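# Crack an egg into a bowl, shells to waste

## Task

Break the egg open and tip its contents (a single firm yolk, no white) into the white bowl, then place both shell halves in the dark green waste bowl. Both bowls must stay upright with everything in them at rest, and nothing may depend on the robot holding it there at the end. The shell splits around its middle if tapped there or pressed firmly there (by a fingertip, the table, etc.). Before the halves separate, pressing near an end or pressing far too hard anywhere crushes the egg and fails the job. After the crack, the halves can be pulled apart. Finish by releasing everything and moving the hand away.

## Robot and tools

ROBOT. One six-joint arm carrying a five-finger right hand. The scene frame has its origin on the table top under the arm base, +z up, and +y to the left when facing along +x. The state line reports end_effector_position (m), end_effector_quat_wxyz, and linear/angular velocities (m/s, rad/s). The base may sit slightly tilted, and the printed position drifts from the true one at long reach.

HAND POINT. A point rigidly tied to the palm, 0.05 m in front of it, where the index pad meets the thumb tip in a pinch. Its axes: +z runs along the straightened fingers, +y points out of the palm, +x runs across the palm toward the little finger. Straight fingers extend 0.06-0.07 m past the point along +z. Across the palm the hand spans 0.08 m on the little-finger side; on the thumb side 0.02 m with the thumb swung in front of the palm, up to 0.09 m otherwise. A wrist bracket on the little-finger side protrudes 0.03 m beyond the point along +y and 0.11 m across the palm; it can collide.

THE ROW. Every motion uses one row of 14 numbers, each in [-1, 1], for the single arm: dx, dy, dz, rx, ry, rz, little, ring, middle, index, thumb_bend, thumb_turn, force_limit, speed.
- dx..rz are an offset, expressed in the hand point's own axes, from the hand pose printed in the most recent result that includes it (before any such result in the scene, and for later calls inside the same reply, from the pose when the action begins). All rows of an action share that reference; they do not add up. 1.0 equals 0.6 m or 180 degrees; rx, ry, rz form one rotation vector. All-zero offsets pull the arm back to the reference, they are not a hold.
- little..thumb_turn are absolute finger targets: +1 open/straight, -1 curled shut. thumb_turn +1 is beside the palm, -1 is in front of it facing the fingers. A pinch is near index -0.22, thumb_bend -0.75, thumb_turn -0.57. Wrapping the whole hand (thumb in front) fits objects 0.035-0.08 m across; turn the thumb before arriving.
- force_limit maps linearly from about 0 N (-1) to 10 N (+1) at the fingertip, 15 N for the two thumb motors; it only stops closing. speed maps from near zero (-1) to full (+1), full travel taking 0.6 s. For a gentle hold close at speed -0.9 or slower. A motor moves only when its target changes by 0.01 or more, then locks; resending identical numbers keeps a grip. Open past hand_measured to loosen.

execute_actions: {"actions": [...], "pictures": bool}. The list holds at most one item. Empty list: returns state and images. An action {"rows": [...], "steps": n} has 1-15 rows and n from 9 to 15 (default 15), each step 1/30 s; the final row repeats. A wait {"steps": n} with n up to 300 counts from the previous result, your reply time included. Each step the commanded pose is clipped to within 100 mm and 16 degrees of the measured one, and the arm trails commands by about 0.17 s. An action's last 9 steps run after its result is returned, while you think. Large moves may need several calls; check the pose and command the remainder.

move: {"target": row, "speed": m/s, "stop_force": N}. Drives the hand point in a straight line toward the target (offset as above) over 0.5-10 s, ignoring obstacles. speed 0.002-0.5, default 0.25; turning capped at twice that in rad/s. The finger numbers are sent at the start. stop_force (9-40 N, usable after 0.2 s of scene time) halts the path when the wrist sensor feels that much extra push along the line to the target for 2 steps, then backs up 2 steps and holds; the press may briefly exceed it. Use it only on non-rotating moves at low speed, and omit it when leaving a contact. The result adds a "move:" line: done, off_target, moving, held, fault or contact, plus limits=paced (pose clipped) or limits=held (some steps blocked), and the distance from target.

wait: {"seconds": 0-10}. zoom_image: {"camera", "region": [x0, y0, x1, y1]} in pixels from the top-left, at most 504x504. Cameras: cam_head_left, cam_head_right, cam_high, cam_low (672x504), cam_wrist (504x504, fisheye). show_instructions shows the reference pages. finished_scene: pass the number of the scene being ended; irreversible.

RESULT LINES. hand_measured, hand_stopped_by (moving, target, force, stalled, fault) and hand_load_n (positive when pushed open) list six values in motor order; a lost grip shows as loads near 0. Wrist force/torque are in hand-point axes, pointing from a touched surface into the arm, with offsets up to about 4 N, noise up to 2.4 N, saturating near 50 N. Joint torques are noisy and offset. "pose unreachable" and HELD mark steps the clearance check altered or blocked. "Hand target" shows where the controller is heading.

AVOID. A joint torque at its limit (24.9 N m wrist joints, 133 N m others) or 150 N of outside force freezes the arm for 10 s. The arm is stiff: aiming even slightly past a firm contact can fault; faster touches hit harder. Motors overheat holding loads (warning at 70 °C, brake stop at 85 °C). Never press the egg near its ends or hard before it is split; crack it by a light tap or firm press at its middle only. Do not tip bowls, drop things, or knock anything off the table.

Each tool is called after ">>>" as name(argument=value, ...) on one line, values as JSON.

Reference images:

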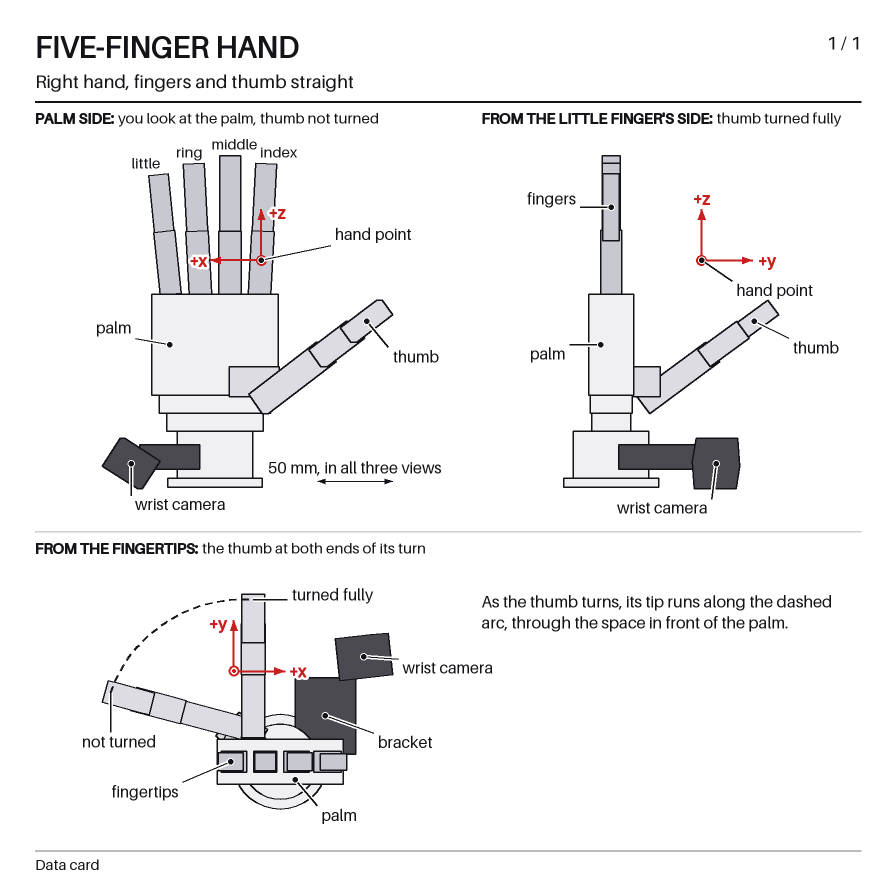

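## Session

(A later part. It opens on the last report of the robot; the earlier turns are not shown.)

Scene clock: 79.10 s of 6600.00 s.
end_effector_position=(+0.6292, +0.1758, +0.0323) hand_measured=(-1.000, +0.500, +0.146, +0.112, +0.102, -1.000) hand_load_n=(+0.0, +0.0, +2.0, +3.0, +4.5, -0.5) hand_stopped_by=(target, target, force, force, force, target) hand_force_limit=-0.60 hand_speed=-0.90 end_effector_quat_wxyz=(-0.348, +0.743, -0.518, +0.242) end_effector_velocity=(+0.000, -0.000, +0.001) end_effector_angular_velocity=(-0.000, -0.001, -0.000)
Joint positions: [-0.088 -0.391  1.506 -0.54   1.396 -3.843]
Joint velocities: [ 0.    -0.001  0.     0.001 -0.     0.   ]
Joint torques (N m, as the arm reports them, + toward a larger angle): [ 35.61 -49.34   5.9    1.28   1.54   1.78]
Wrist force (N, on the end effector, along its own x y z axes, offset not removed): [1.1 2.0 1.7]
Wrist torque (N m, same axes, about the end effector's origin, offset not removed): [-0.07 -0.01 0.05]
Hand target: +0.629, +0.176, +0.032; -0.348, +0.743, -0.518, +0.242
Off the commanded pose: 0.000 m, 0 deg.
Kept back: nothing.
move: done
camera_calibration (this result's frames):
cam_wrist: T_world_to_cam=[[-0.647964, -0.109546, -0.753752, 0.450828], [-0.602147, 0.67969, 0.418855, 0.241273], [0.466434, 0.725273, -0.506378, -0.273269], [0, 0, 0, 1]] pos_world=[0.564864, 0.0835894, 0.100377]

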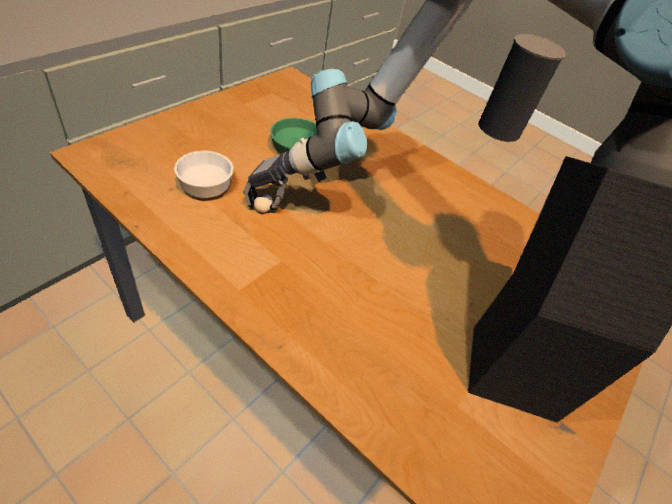

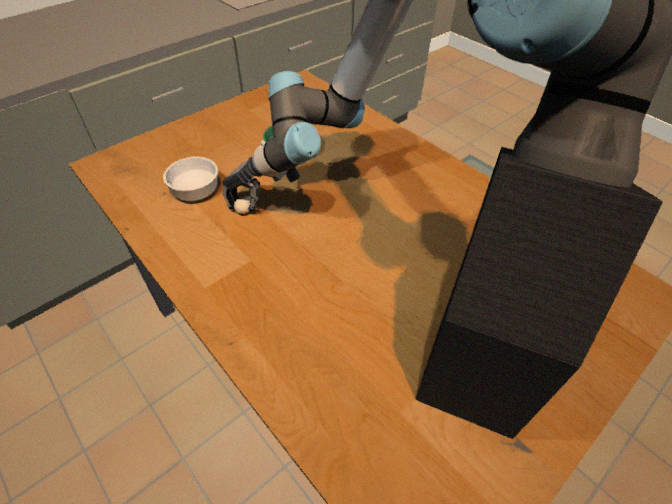

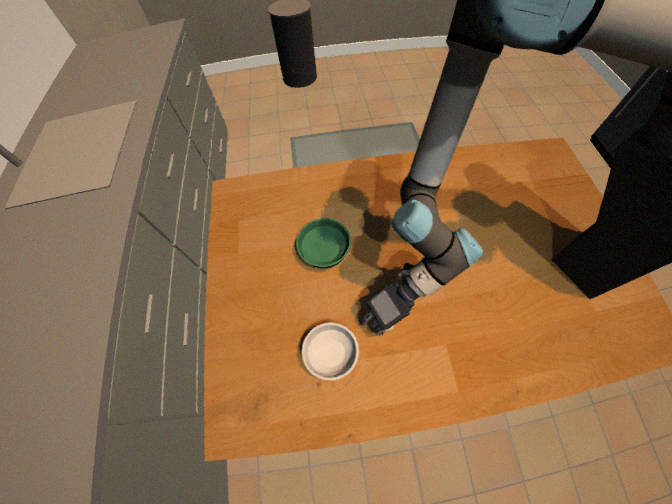

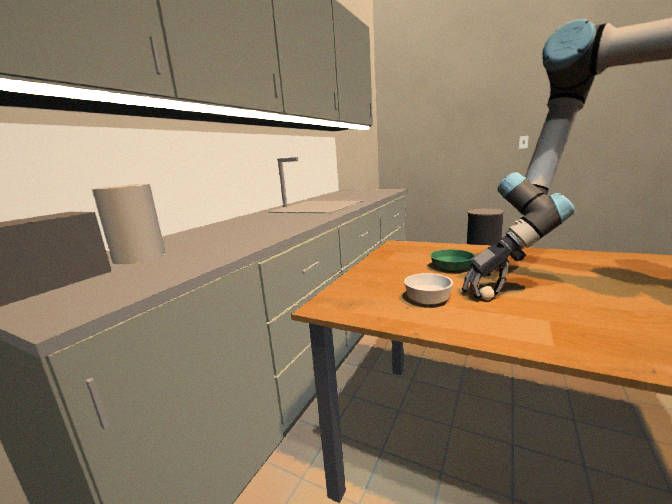

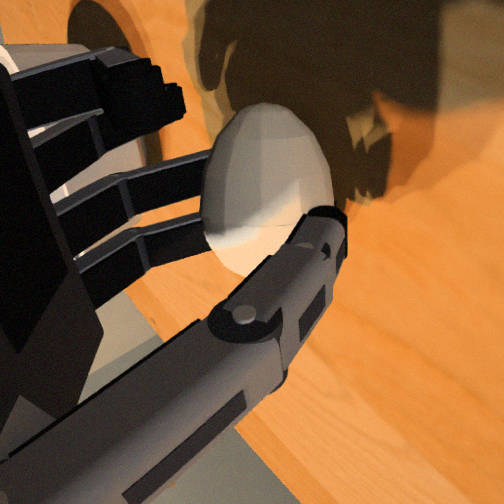

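>>> move(target=[0,-0.089,-0.075,0,0,0,-1,0.3,-0.2,-0.2,-0.1,-1,-0.6,-0.9], speed=0.12)

>>> move(target=[-0.008,-0.171,0.204,0,0,0,-1,0.3,-0.2,-0.2,-0.1,-1,-0.6,-0.9], speed=0.15)

>>> move(target=[0,0.051,0.043,0,0,0,-1,0.3,-0.2,-0.2,-0.1,-1,-0.6,-0.9], speed=0.08)

>>> move(target=[0,0,0,0,0,0,-1,-0.3,-0.25,-0.25,-0.1,-1,0.4,-0.92])

Scene clock: 81.07 s of 6600.00 s.
end_effector_position=(+0.6289, +0.1755, +0.1022) hand_measured=(-1.000, +0.300, +0.146, +0.112, +0.102, -1.000) hand_load_n=(+0.0, +0.0, +2.0, +3.0, +4.5, -0.5) hand_stopped_by=(target, target, force, force, force, target) hand_force_limit=-0.60 hand_speed=-0.90 end_effector_quat_wxyz=(-0.348, +0.743, -0.518, +0.242) end_effector_velocity=(-0.001, +0.000, -0.000) end_effector_angular_velocity=(+0.001, +0.001, +0.000)
Joint positions: [-0.035 -0.534  1.608 -0.503  1.44  -3.814]
Joint velocities: [-0.    -0.     0.     0.001 -0.     0.   ]
Joint torques (N m, as the arm reports them, + toward a larger angle): [ 35.59 -50.     3.93   2.28   1.47   1.66]
Wrist force (N, on the end effector, along its own x y z axes, offset not removed): [-0.6 3.5 0.0]
Wrist torque (N m, same axes, about the end effector's origin, offset not removed): [0.52 0.07 0.14]
Hand target: +0.629, +0.176, +0.102; -0.348, +0.743, -0.518, +0.242
Off the commanded pose: 0.000 m, 0 deg.
Kept back: nothing.
move: done
camera_calibration (this result's frames):
cam_wrist: T_world_to_cam=[[-0.647938, -0.109489, -0.753783, 0.503261], [-0.602141, 0.679691, 0.418863, 0.212057], [0.466479, 0.725281, -0.506325, -0.237639], [0, 0, 0, 1]] pos_world=[0.564624, 0.0833223, 0.170204]

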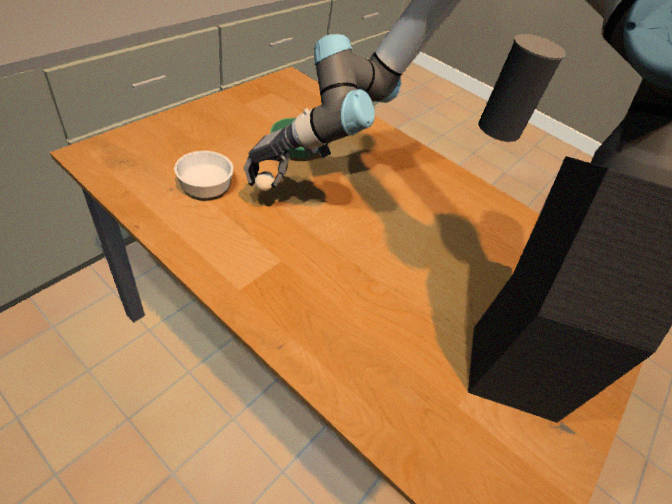

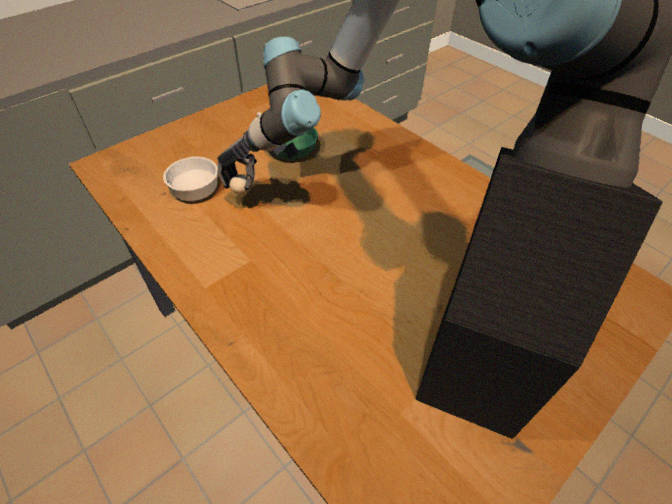

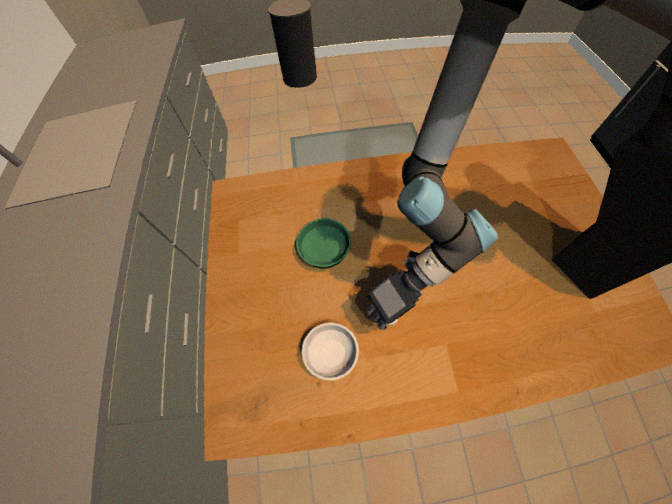

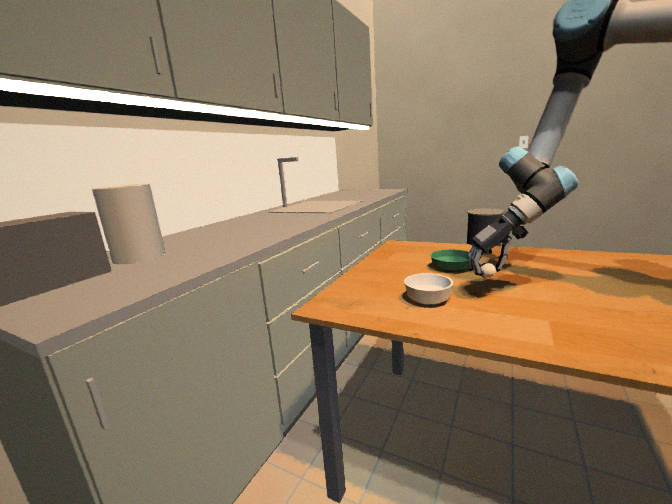

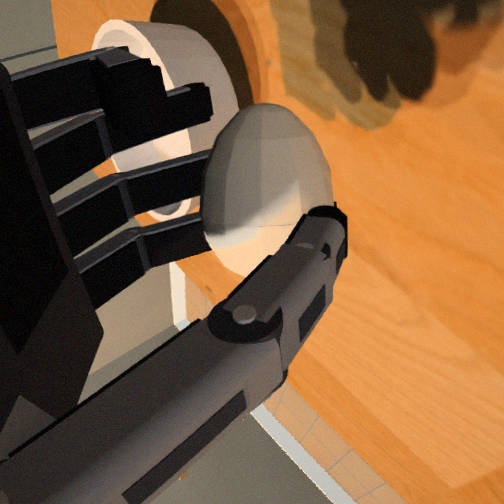

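Scene clock: 82.70 s of 6600.00 s.
end_effector_position=(+0.7767, +0.2355, +0.1026) hand_measured=(-1.000, +0.300, +0.146, +0.112, +0.102, -1.000) hand_load_n=(+0.0, +0.0, +2.0, +3.0, +4.5, -0.5) hand_stopped_by=(target, target, force, force, force, target) hand_force_limit=-0.60 hand_speed=-0.90 end_effector_quat_wxyz=(-0.348, +0.743, -0.518, +0.242) end_effector_velocity=(+0.003, +0.001, -0.000) end_effector_angular_velocity=(-0.000, +0.003, +0.001)
Joint positions: [ 0.093 -0.295  0.978 -0.118  1.548 -3.745]
Joint velocities: [ 0.001  0.008 -0.019  0.014  0.002  0.001]
Joint torques (N m, as the arm reports them, + toward a larger angle): [ 41.65 -43.85 -14.22   2.13   1.59   1.42]
Wrist force (N, on the end effector, along its own x y z axes, offset not removed): [1.3 1.0 -1.6]
Wrist torque (N m, same axes, about the end effector's origin, offset not removed): [0.03 0.09 0.15]
Hand target: +0.777, +0.236, +0.103; -0.348, +0.743, -0.518, +0.242
Off the commanded pose: 0.000 m, 0 deg.
Kept back: nothing.
move: done
camera_calibration (this result's frames):
cam_wrist: T_world_to_cam=[[-0.647631, -0.109246, -0.754082, 0.605654], [-0.602198, 0.679732, 0.418715, 0.260168], [0.46683, 0.725279, -0.506003, -0.350144], [0, 0, 0, 1]] pos_world=[0.712372, 0.143273, 0.170603]

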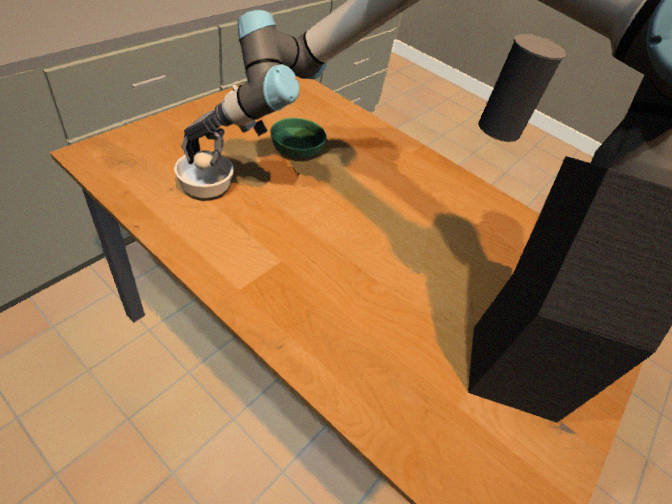

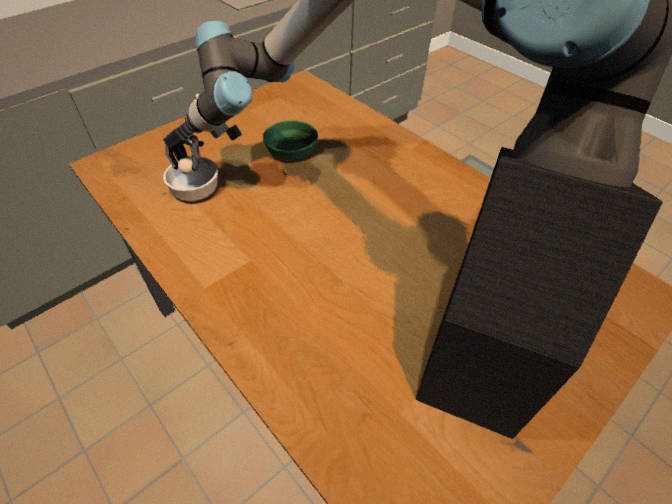

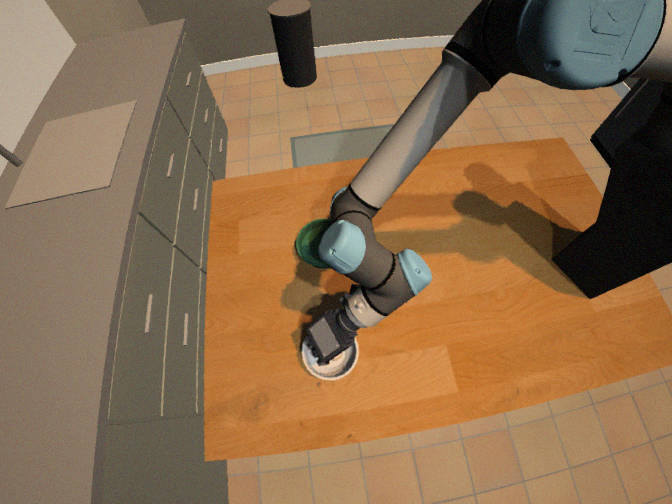

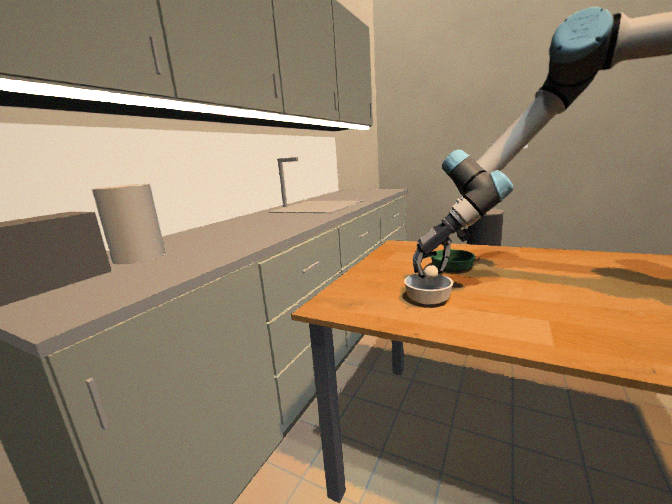

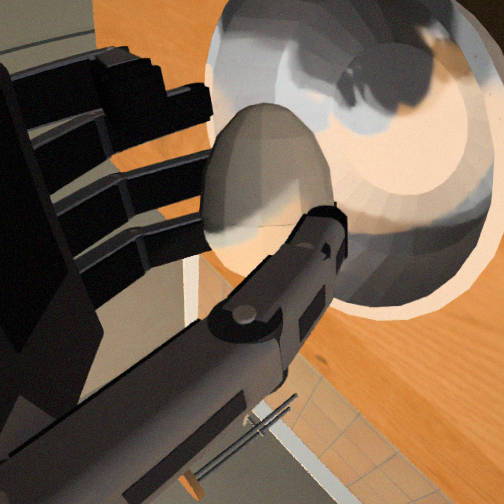

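Scene clock: 83.67 s of 6600.00 s.
end_effector_position=(+0.7769, +0.2356, +0.0628) hand_measured=(-1.000, +0.300, +0.146, +0.112, +0.102, -1.000) hand_load_n=(+0.0, +0.0, +2.0, +3.0, +4.5, -0.5) hand_stopped_by=(target, target, force, force, force, target) hand_force_limit=-0.60 hand_speed=-0.90 end_effector_quat_wxyz=(-0.348, +0.743, -0.518, +0.242) end_effector_velocity=(+0.000, +0.001, -0.003) end_effector_angular_velocity=(+0.001, -0.000, +0.000)
Joint positions: [ 0.068 -0.218  0.913 -0.13   1.527 -3.758]
Joint velocities: [-0.001  0.006 -0.005 -0.    -0.001 -0.   ]
Joint torques (N m, as the arm reports them, + toward a larger angle): [ 13.92 -42.64 -14.13   2.18  -2.78  -1.41]
Wrist force (N, on the end effector, along its own x y z axes, offset not removed): [0.7 -1.1 2.3]
Wrist torque (N m, same axes, about the end effector's origin, offset not removed): [-0.36 -0.05 -0.06]
Hand target: +0.777, +0.236, +0.063; -0.348, +0.743, -0.518, +0.242
Off the commanded pose: 0.000 m, 0 deg.
Kept back: nothing.
move: done
camera_calibration (this result's frames):
cam_wrist: T_world_to_cam=[[-0.647593, -0.109258, -0.754113, 0.57572], [-0.602212, 0.679751, 0.418664, 0.276839], [0.466866, 0.72526, -0.505999, -0.370484], [0, 0, 0, 1]] pos_world=[0.712515, 0.143418, 0.130791]

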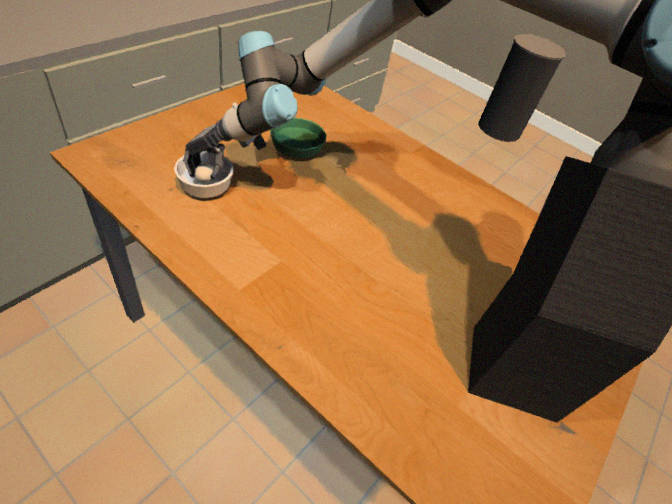

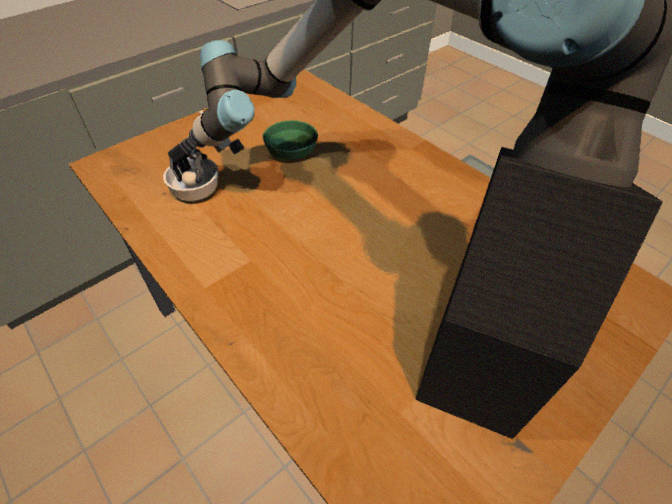

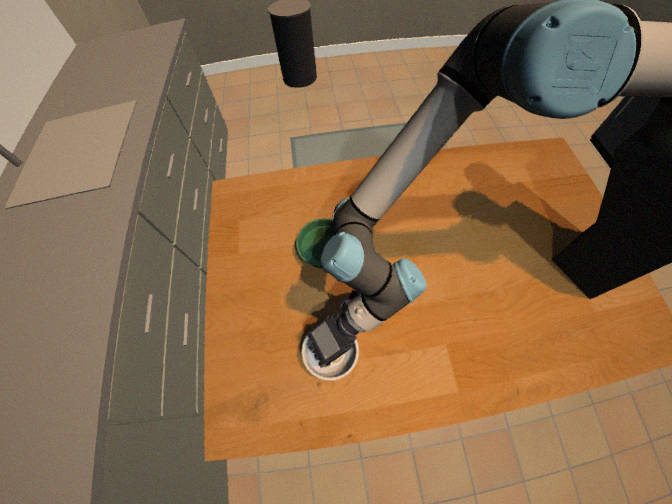

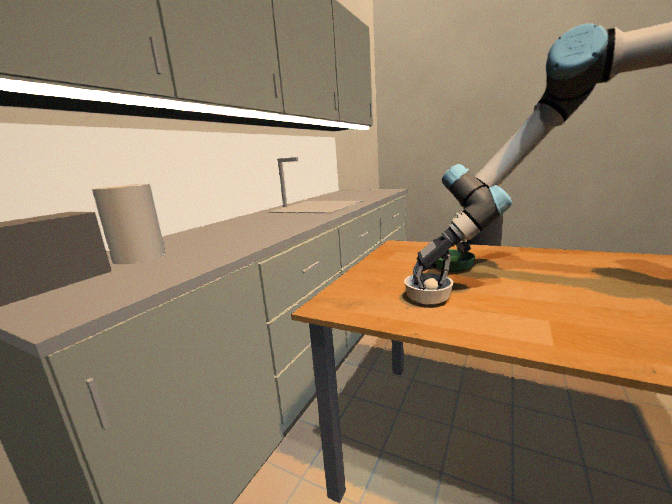

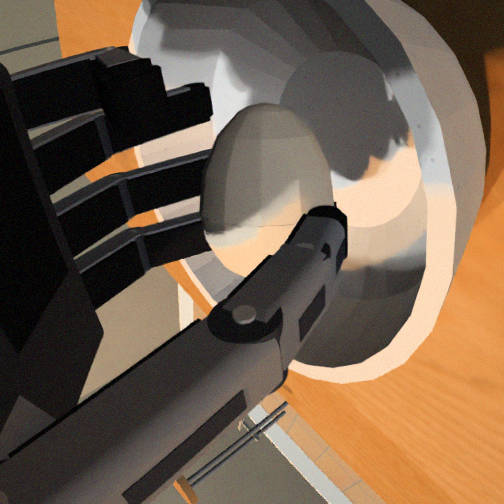

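Scene clock: 86.17 s of 6600.00 s.
end_effector_position=(+0.7769, +0.2356, +0.0628) hand_measured=(-1.000, +0.000, +0.118, +0.084, +0.108, -1.000) hand_load_n=(+0.0, +7.0, +3.0, +6.0, +15.0, +4.0) hand_stopped_by=(target, force, force, force, force, target) hand_force_limit=0.40 hand_speed=-0.92 end_effector_quat_wxyz=(-0.348, +0.743, -0.518, +0.242) end_effector_velocity=(+0.001, -0.000, +0.000) end_effector_angular_velocity=(-0.000, -0.001, -0.001)
Joint positions: [ 0.068 -0.218  0.913 -0.13   1.527 -3.758]
Joint velocities: [ 0.    -0.001 -0.    -0.001  0.    -0.   ]
Joint torques (N m, as the arm reports them, + toward a larger angle): [ 37.4  -58.5   -1.95  -0.32   1.56   1.08]
Wrist force (N, on the end effector, along its own x y z axes, offset not removed): [1.2 -2.2 0.7]
Wrist torque (N m, same axes, about the end effector's origin, offset not removed): [-0.46 -0.08 -0.28]
Hand target: +0.777, +0.236, +0.063; -0.348, +0.743, -0.518, +0.242
Off the commanded pose: 0.000 m, 0 deg.
Kept back: nothing.
move: done
camera_calibration (this result's frames):
cam_wrist: T_world_to_cam=[[-0.647603, -0.109261, -0.754104, 0.575716], [-0.602194, 0.679771, 0.418656, 0.276847], [0.466875, 0.72524, -0.506018, -0.370473], [0, 0, 0, 1]] pos_world=[0.712515, 0.143393, 0.13078]

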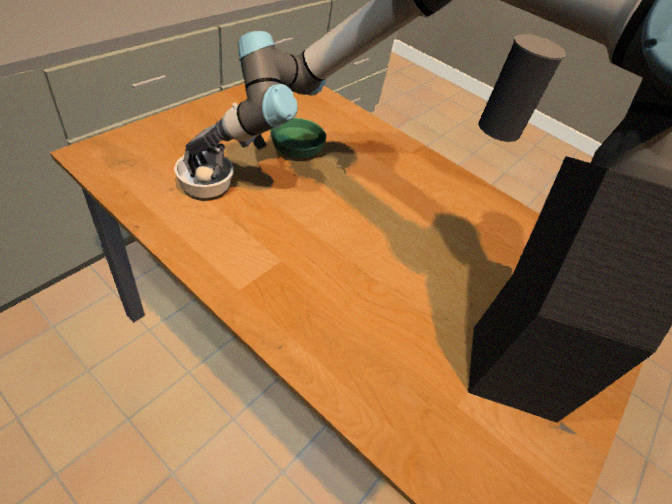

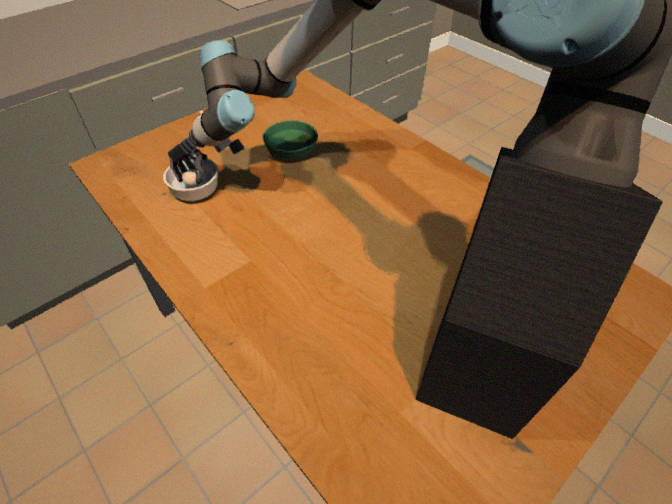

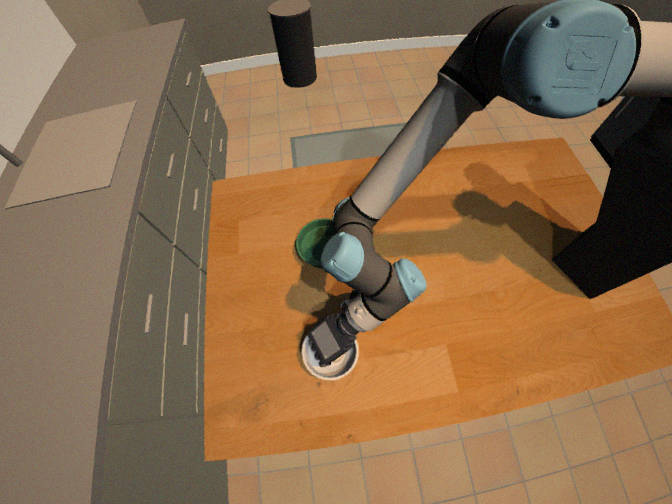

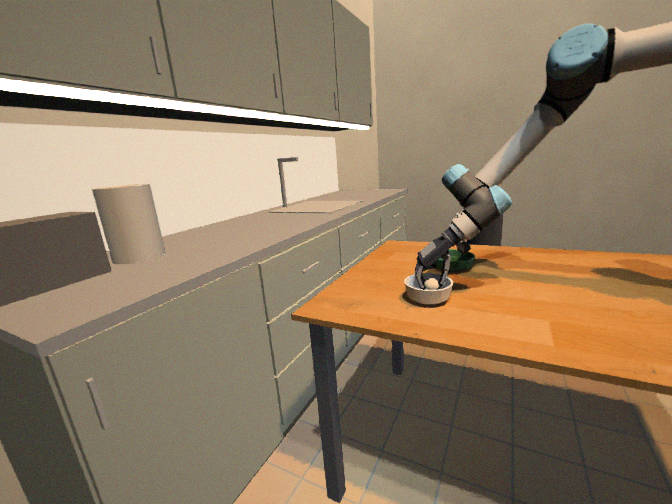

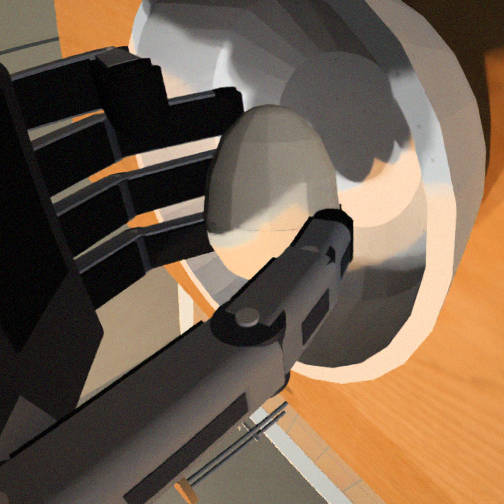

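>>> execute_actions(actions=[])

Scene clock: 87.27 s of 6600.00 s.
end_effector_position=(+0.7769, +0.2356, +0.0628) hand_measured=(-1.000, +0.000, +0.118, +0.084, +0.108, -1.000) hand_load_n=(+0.0, +7.0, +3.0, +6.0, +15.0, +4.0) hand_stopped_by=(target, force, force, force, force, target) hand_force_limit=0.40 hand_speed=-0.92 end_effector_quat_wxyz=(-0.348, +0.743, -0.518, +0.242) end_effector_velocity=(+0.000, +0.000, +0.000) end_effector_angular_velocity=(+0.001, -0.000, +0.000)
Joint positions: [ 0.068 -0.218  0.913 -0.13   1.527 -3.758]
Joint velocities: [ 0.     0.    -0.001  0.    -0.001  0.   ]
Joint torques (N m, as the arm reports them, + toward a larger angle): [ 41.   -57.61  -3.35  -0.43   1.74   1.72]
Wrist force (N, on the end effector, along its own x y z axes, offset not removed): [0.2 1.8 4.6]
Wrist torque (N m, same axes, about the end effector's origin, offset not removed): [-0.01 -0.28 0.05]
Hand target: +0.777, +0.236, +0.063; -0.348, +0.743, -0.518, +0.242
Off the commanded pose: 0.000 m, 0 deg.
Kept back: nothing.
Steps of this call (steps 1 to 33: nothing new was sent). Readings (end_effector_position | what the end effector reports):
1: (+0.7769, +0.2356, +0.0628) | hand_measured=(-1.000, +0.000, +0.118, +0.084, +0.108, -1.000) hand_load_n=(+0.0, +7.0, +3.0, +6.0, +15.0, +4.0) hand_stopped_by=(target, force, force, force, force, target) hand_force_limit=0.40 hand_speed=-0.92
2: (+0.7769, +0.2356, +0.0628) | hand_measured=(-1.000, +0.000, +0.118, +0.084, +0.108, -1.000) hand_load_n=(+0.0, +7.0, +3.0, +6.0, +15.0, +4.0) hand_stopped_by=(target, force, force, force, force, target) hand_force_limit=0.40 hand_speed=-0.92
4: (+0.7769, +0.2356, +0.0628) | hand_measured=(-1.000, +0.000, +0.118, +0.084, +0.108, -1.000) hand_load_n=(+0.0, +7.0, +3.0, +6.0, +15.0, +4.0) hand_stopped_by=(target, force, force, force, force, target) hand_force_limit=0.40 hand_speed=-0.92
8: (+0.7769, +0.2356, +0.0628) | hand_measured=(-1.000, +0.000, +0.118, +0.084, +0.108, -1.000) hand_load_n=(+0.0, +7.0, +3.0, +6.0, +15.0, +4.0) hand_stopped_by=(target, force, force, force, force, target) hand_force_limit=0.40 hand_speed=-0.92
33: the state above
camera_calibration (this result's frames):
cam_wrist: T_world_to_cam=[[-0.647593, -0.109259, -0.754112, 0.57572], [-0.602212, 0.679751, 0.418664, 0.276839], [0.466866, 0.725259, -0.505999, -0.370484], [0, 0, 0, 1]] pos_world=[0.712515, 0.143418, 0.130791]

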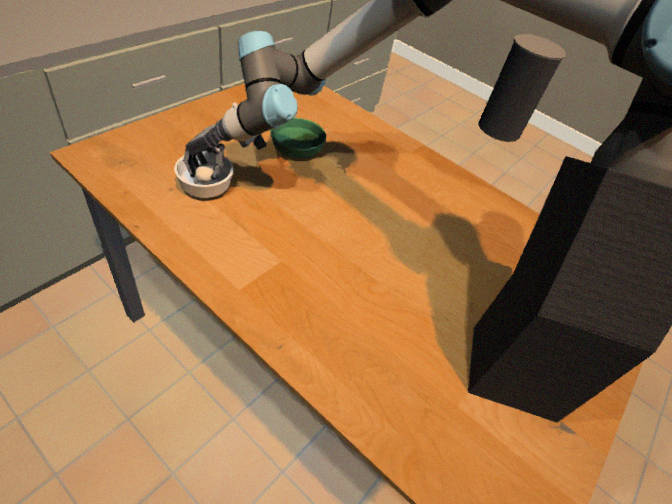

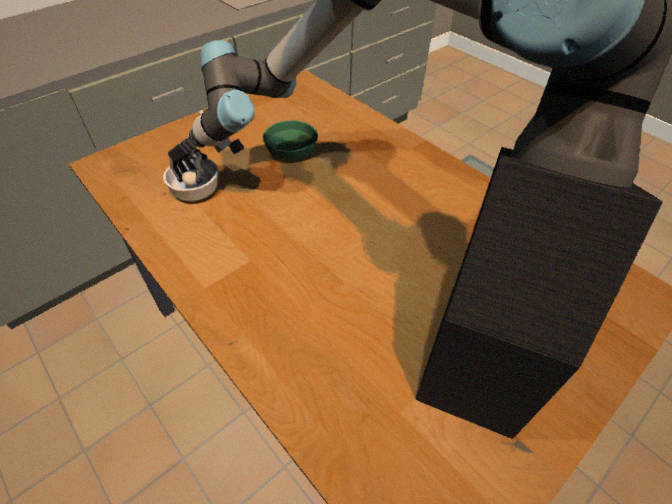

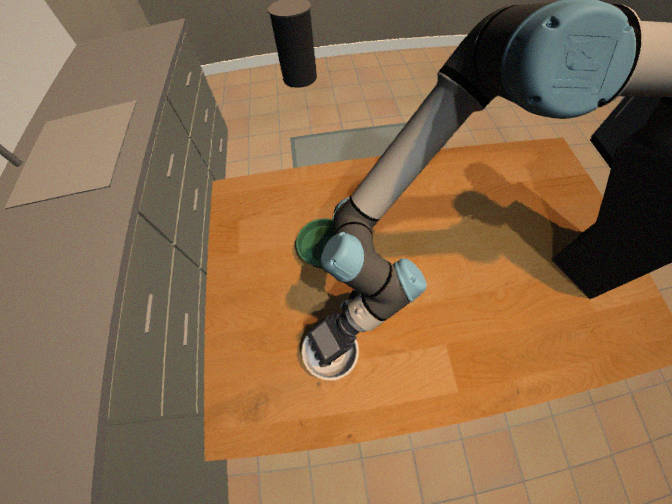

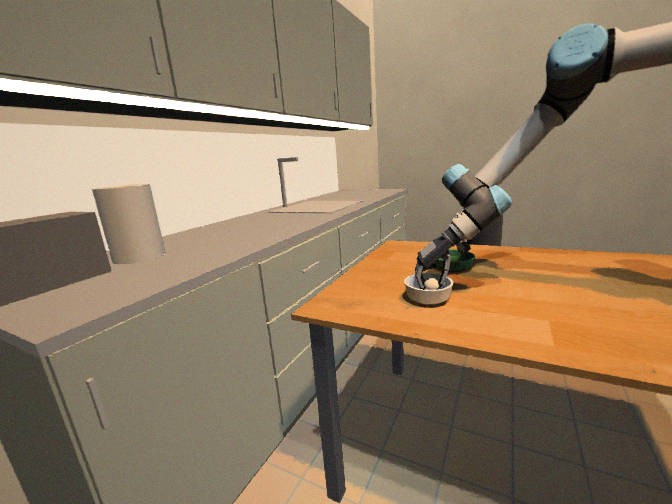

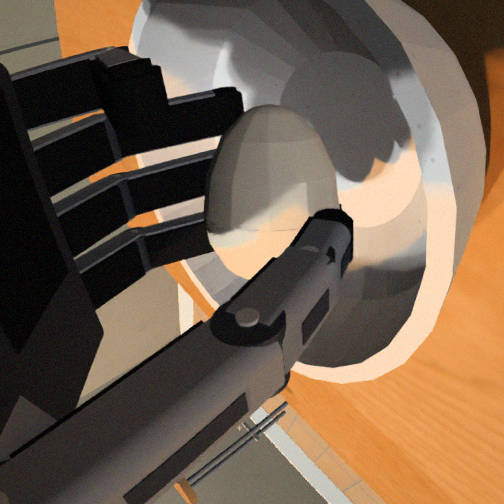

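>>> move(target=[0,0,0,0,0,0,-1,-0.3,-0.3,0.4,-0.1,-1,0.4,-0.92])

>>> zoom_image(camera="cam_head_left", region=[150,120,270,210])

Scene clock: 90.37 s of 6600.00 s.
end_effector_position=(+0.7769, +0.2356, +0.0628) hand_measured=(-1.000, +0.000, +0.108, +0.400, +0.108, -1.000) hand_load_n=(+0.0, +6.5, +8.5, +0.0, +14.0, +5.0) hand_stopped_by=(target, force, force, target, force, target) hand_force_limit=0.40 hand_speed=-0.92 end_effector_quat_wxyz=(-0.348, +0.743, -0.518, +0.242) end_effector_velocity=(-0.001, +0.001, -0.000) end_effector_angular_velocity=(+0.002, +0.000, +0.003)
Joint positions: [ 0.068 -0.218  0.913 -0.13   1.527 -3.758]
Joint velocities: [-0.     0.     0.001  0.001 -0.003 -0.   ]
Joint torques (N m, as the arm reports them, + toward a larger angle): [ 41.22 -56.53  -3.51  -0.31   1.48   1.63]
Wrist force (N, on the end effector, along its own x y z axes, offset not removed): [1.1 -1.6 2.5]
Wrist torque (N m, same axes, about the end effector's origin, offset not removed): [-0.57 -0.18 0.07]
Hand target: +0.777, +0.236, +0.063; -0.348, +0.743, -0.518, +0.242
Off the commanded pose: 0.000 m, 0 deg.
Kept back: nothing.
move: done
camera_calibration (this result's frames):
cam_wrist: T_world_to_cam=[[-0.647593, -0.109258, -0.754113, 0.57572], [-0.602212, 0.679751, 0.418664, 0.276839], [0.466866, 0.725259, -0.505999, -0.370485], [0, 0, 0, 1]] pos_world=[0.712515, 0.143418, 0.130791]

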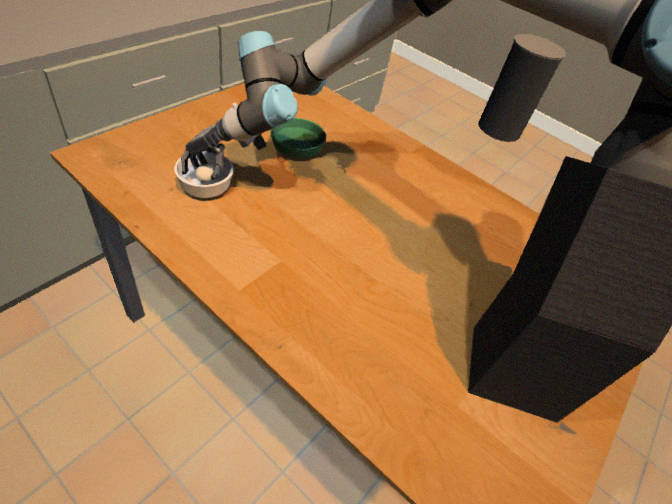

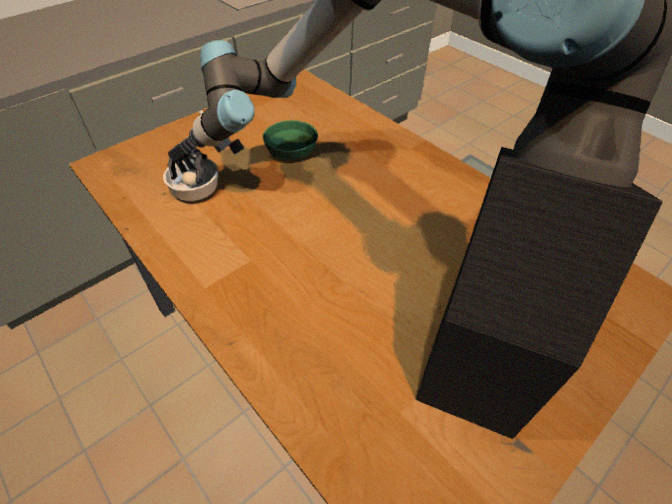

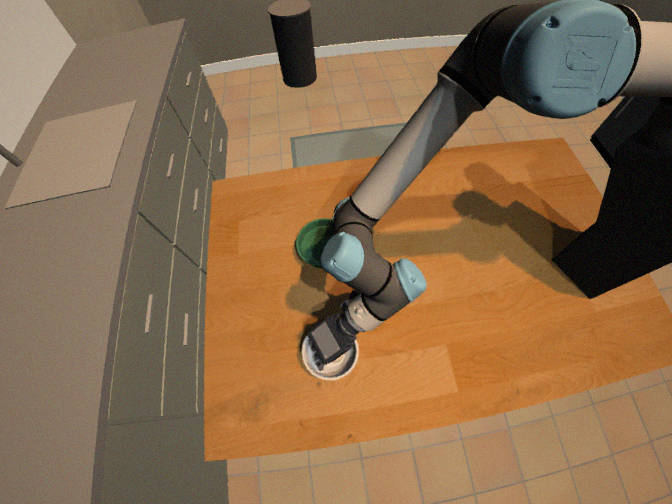

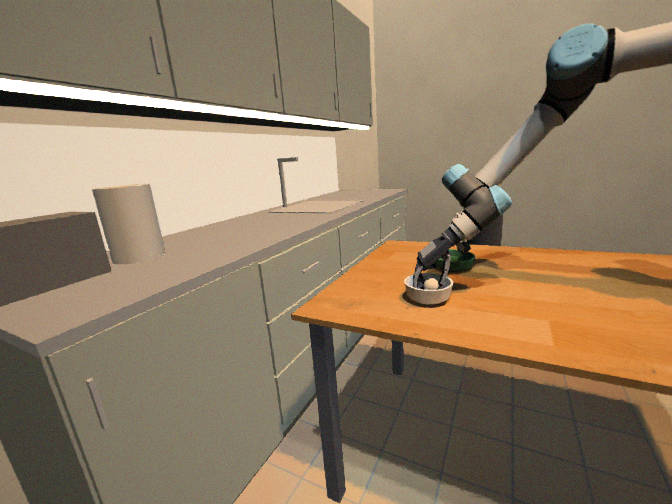

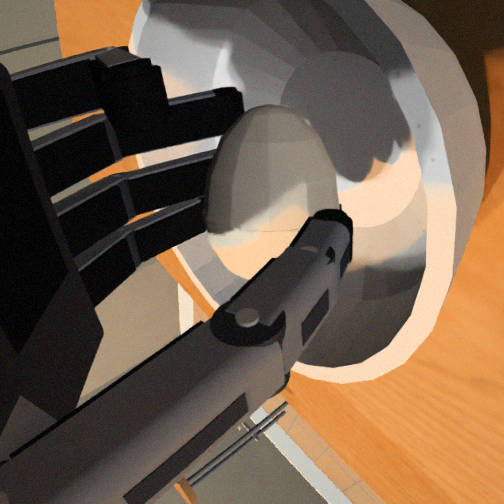

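Region (150, 120, 270, 210) of cam_head_left's 672x504 image, scaled by 4.200, with more detail than that image has; it fills the top 378 rows of this view, and the rest is white.

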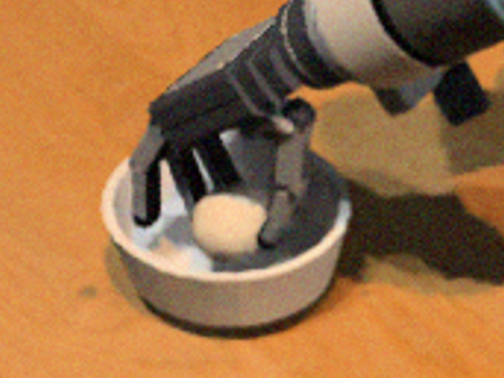

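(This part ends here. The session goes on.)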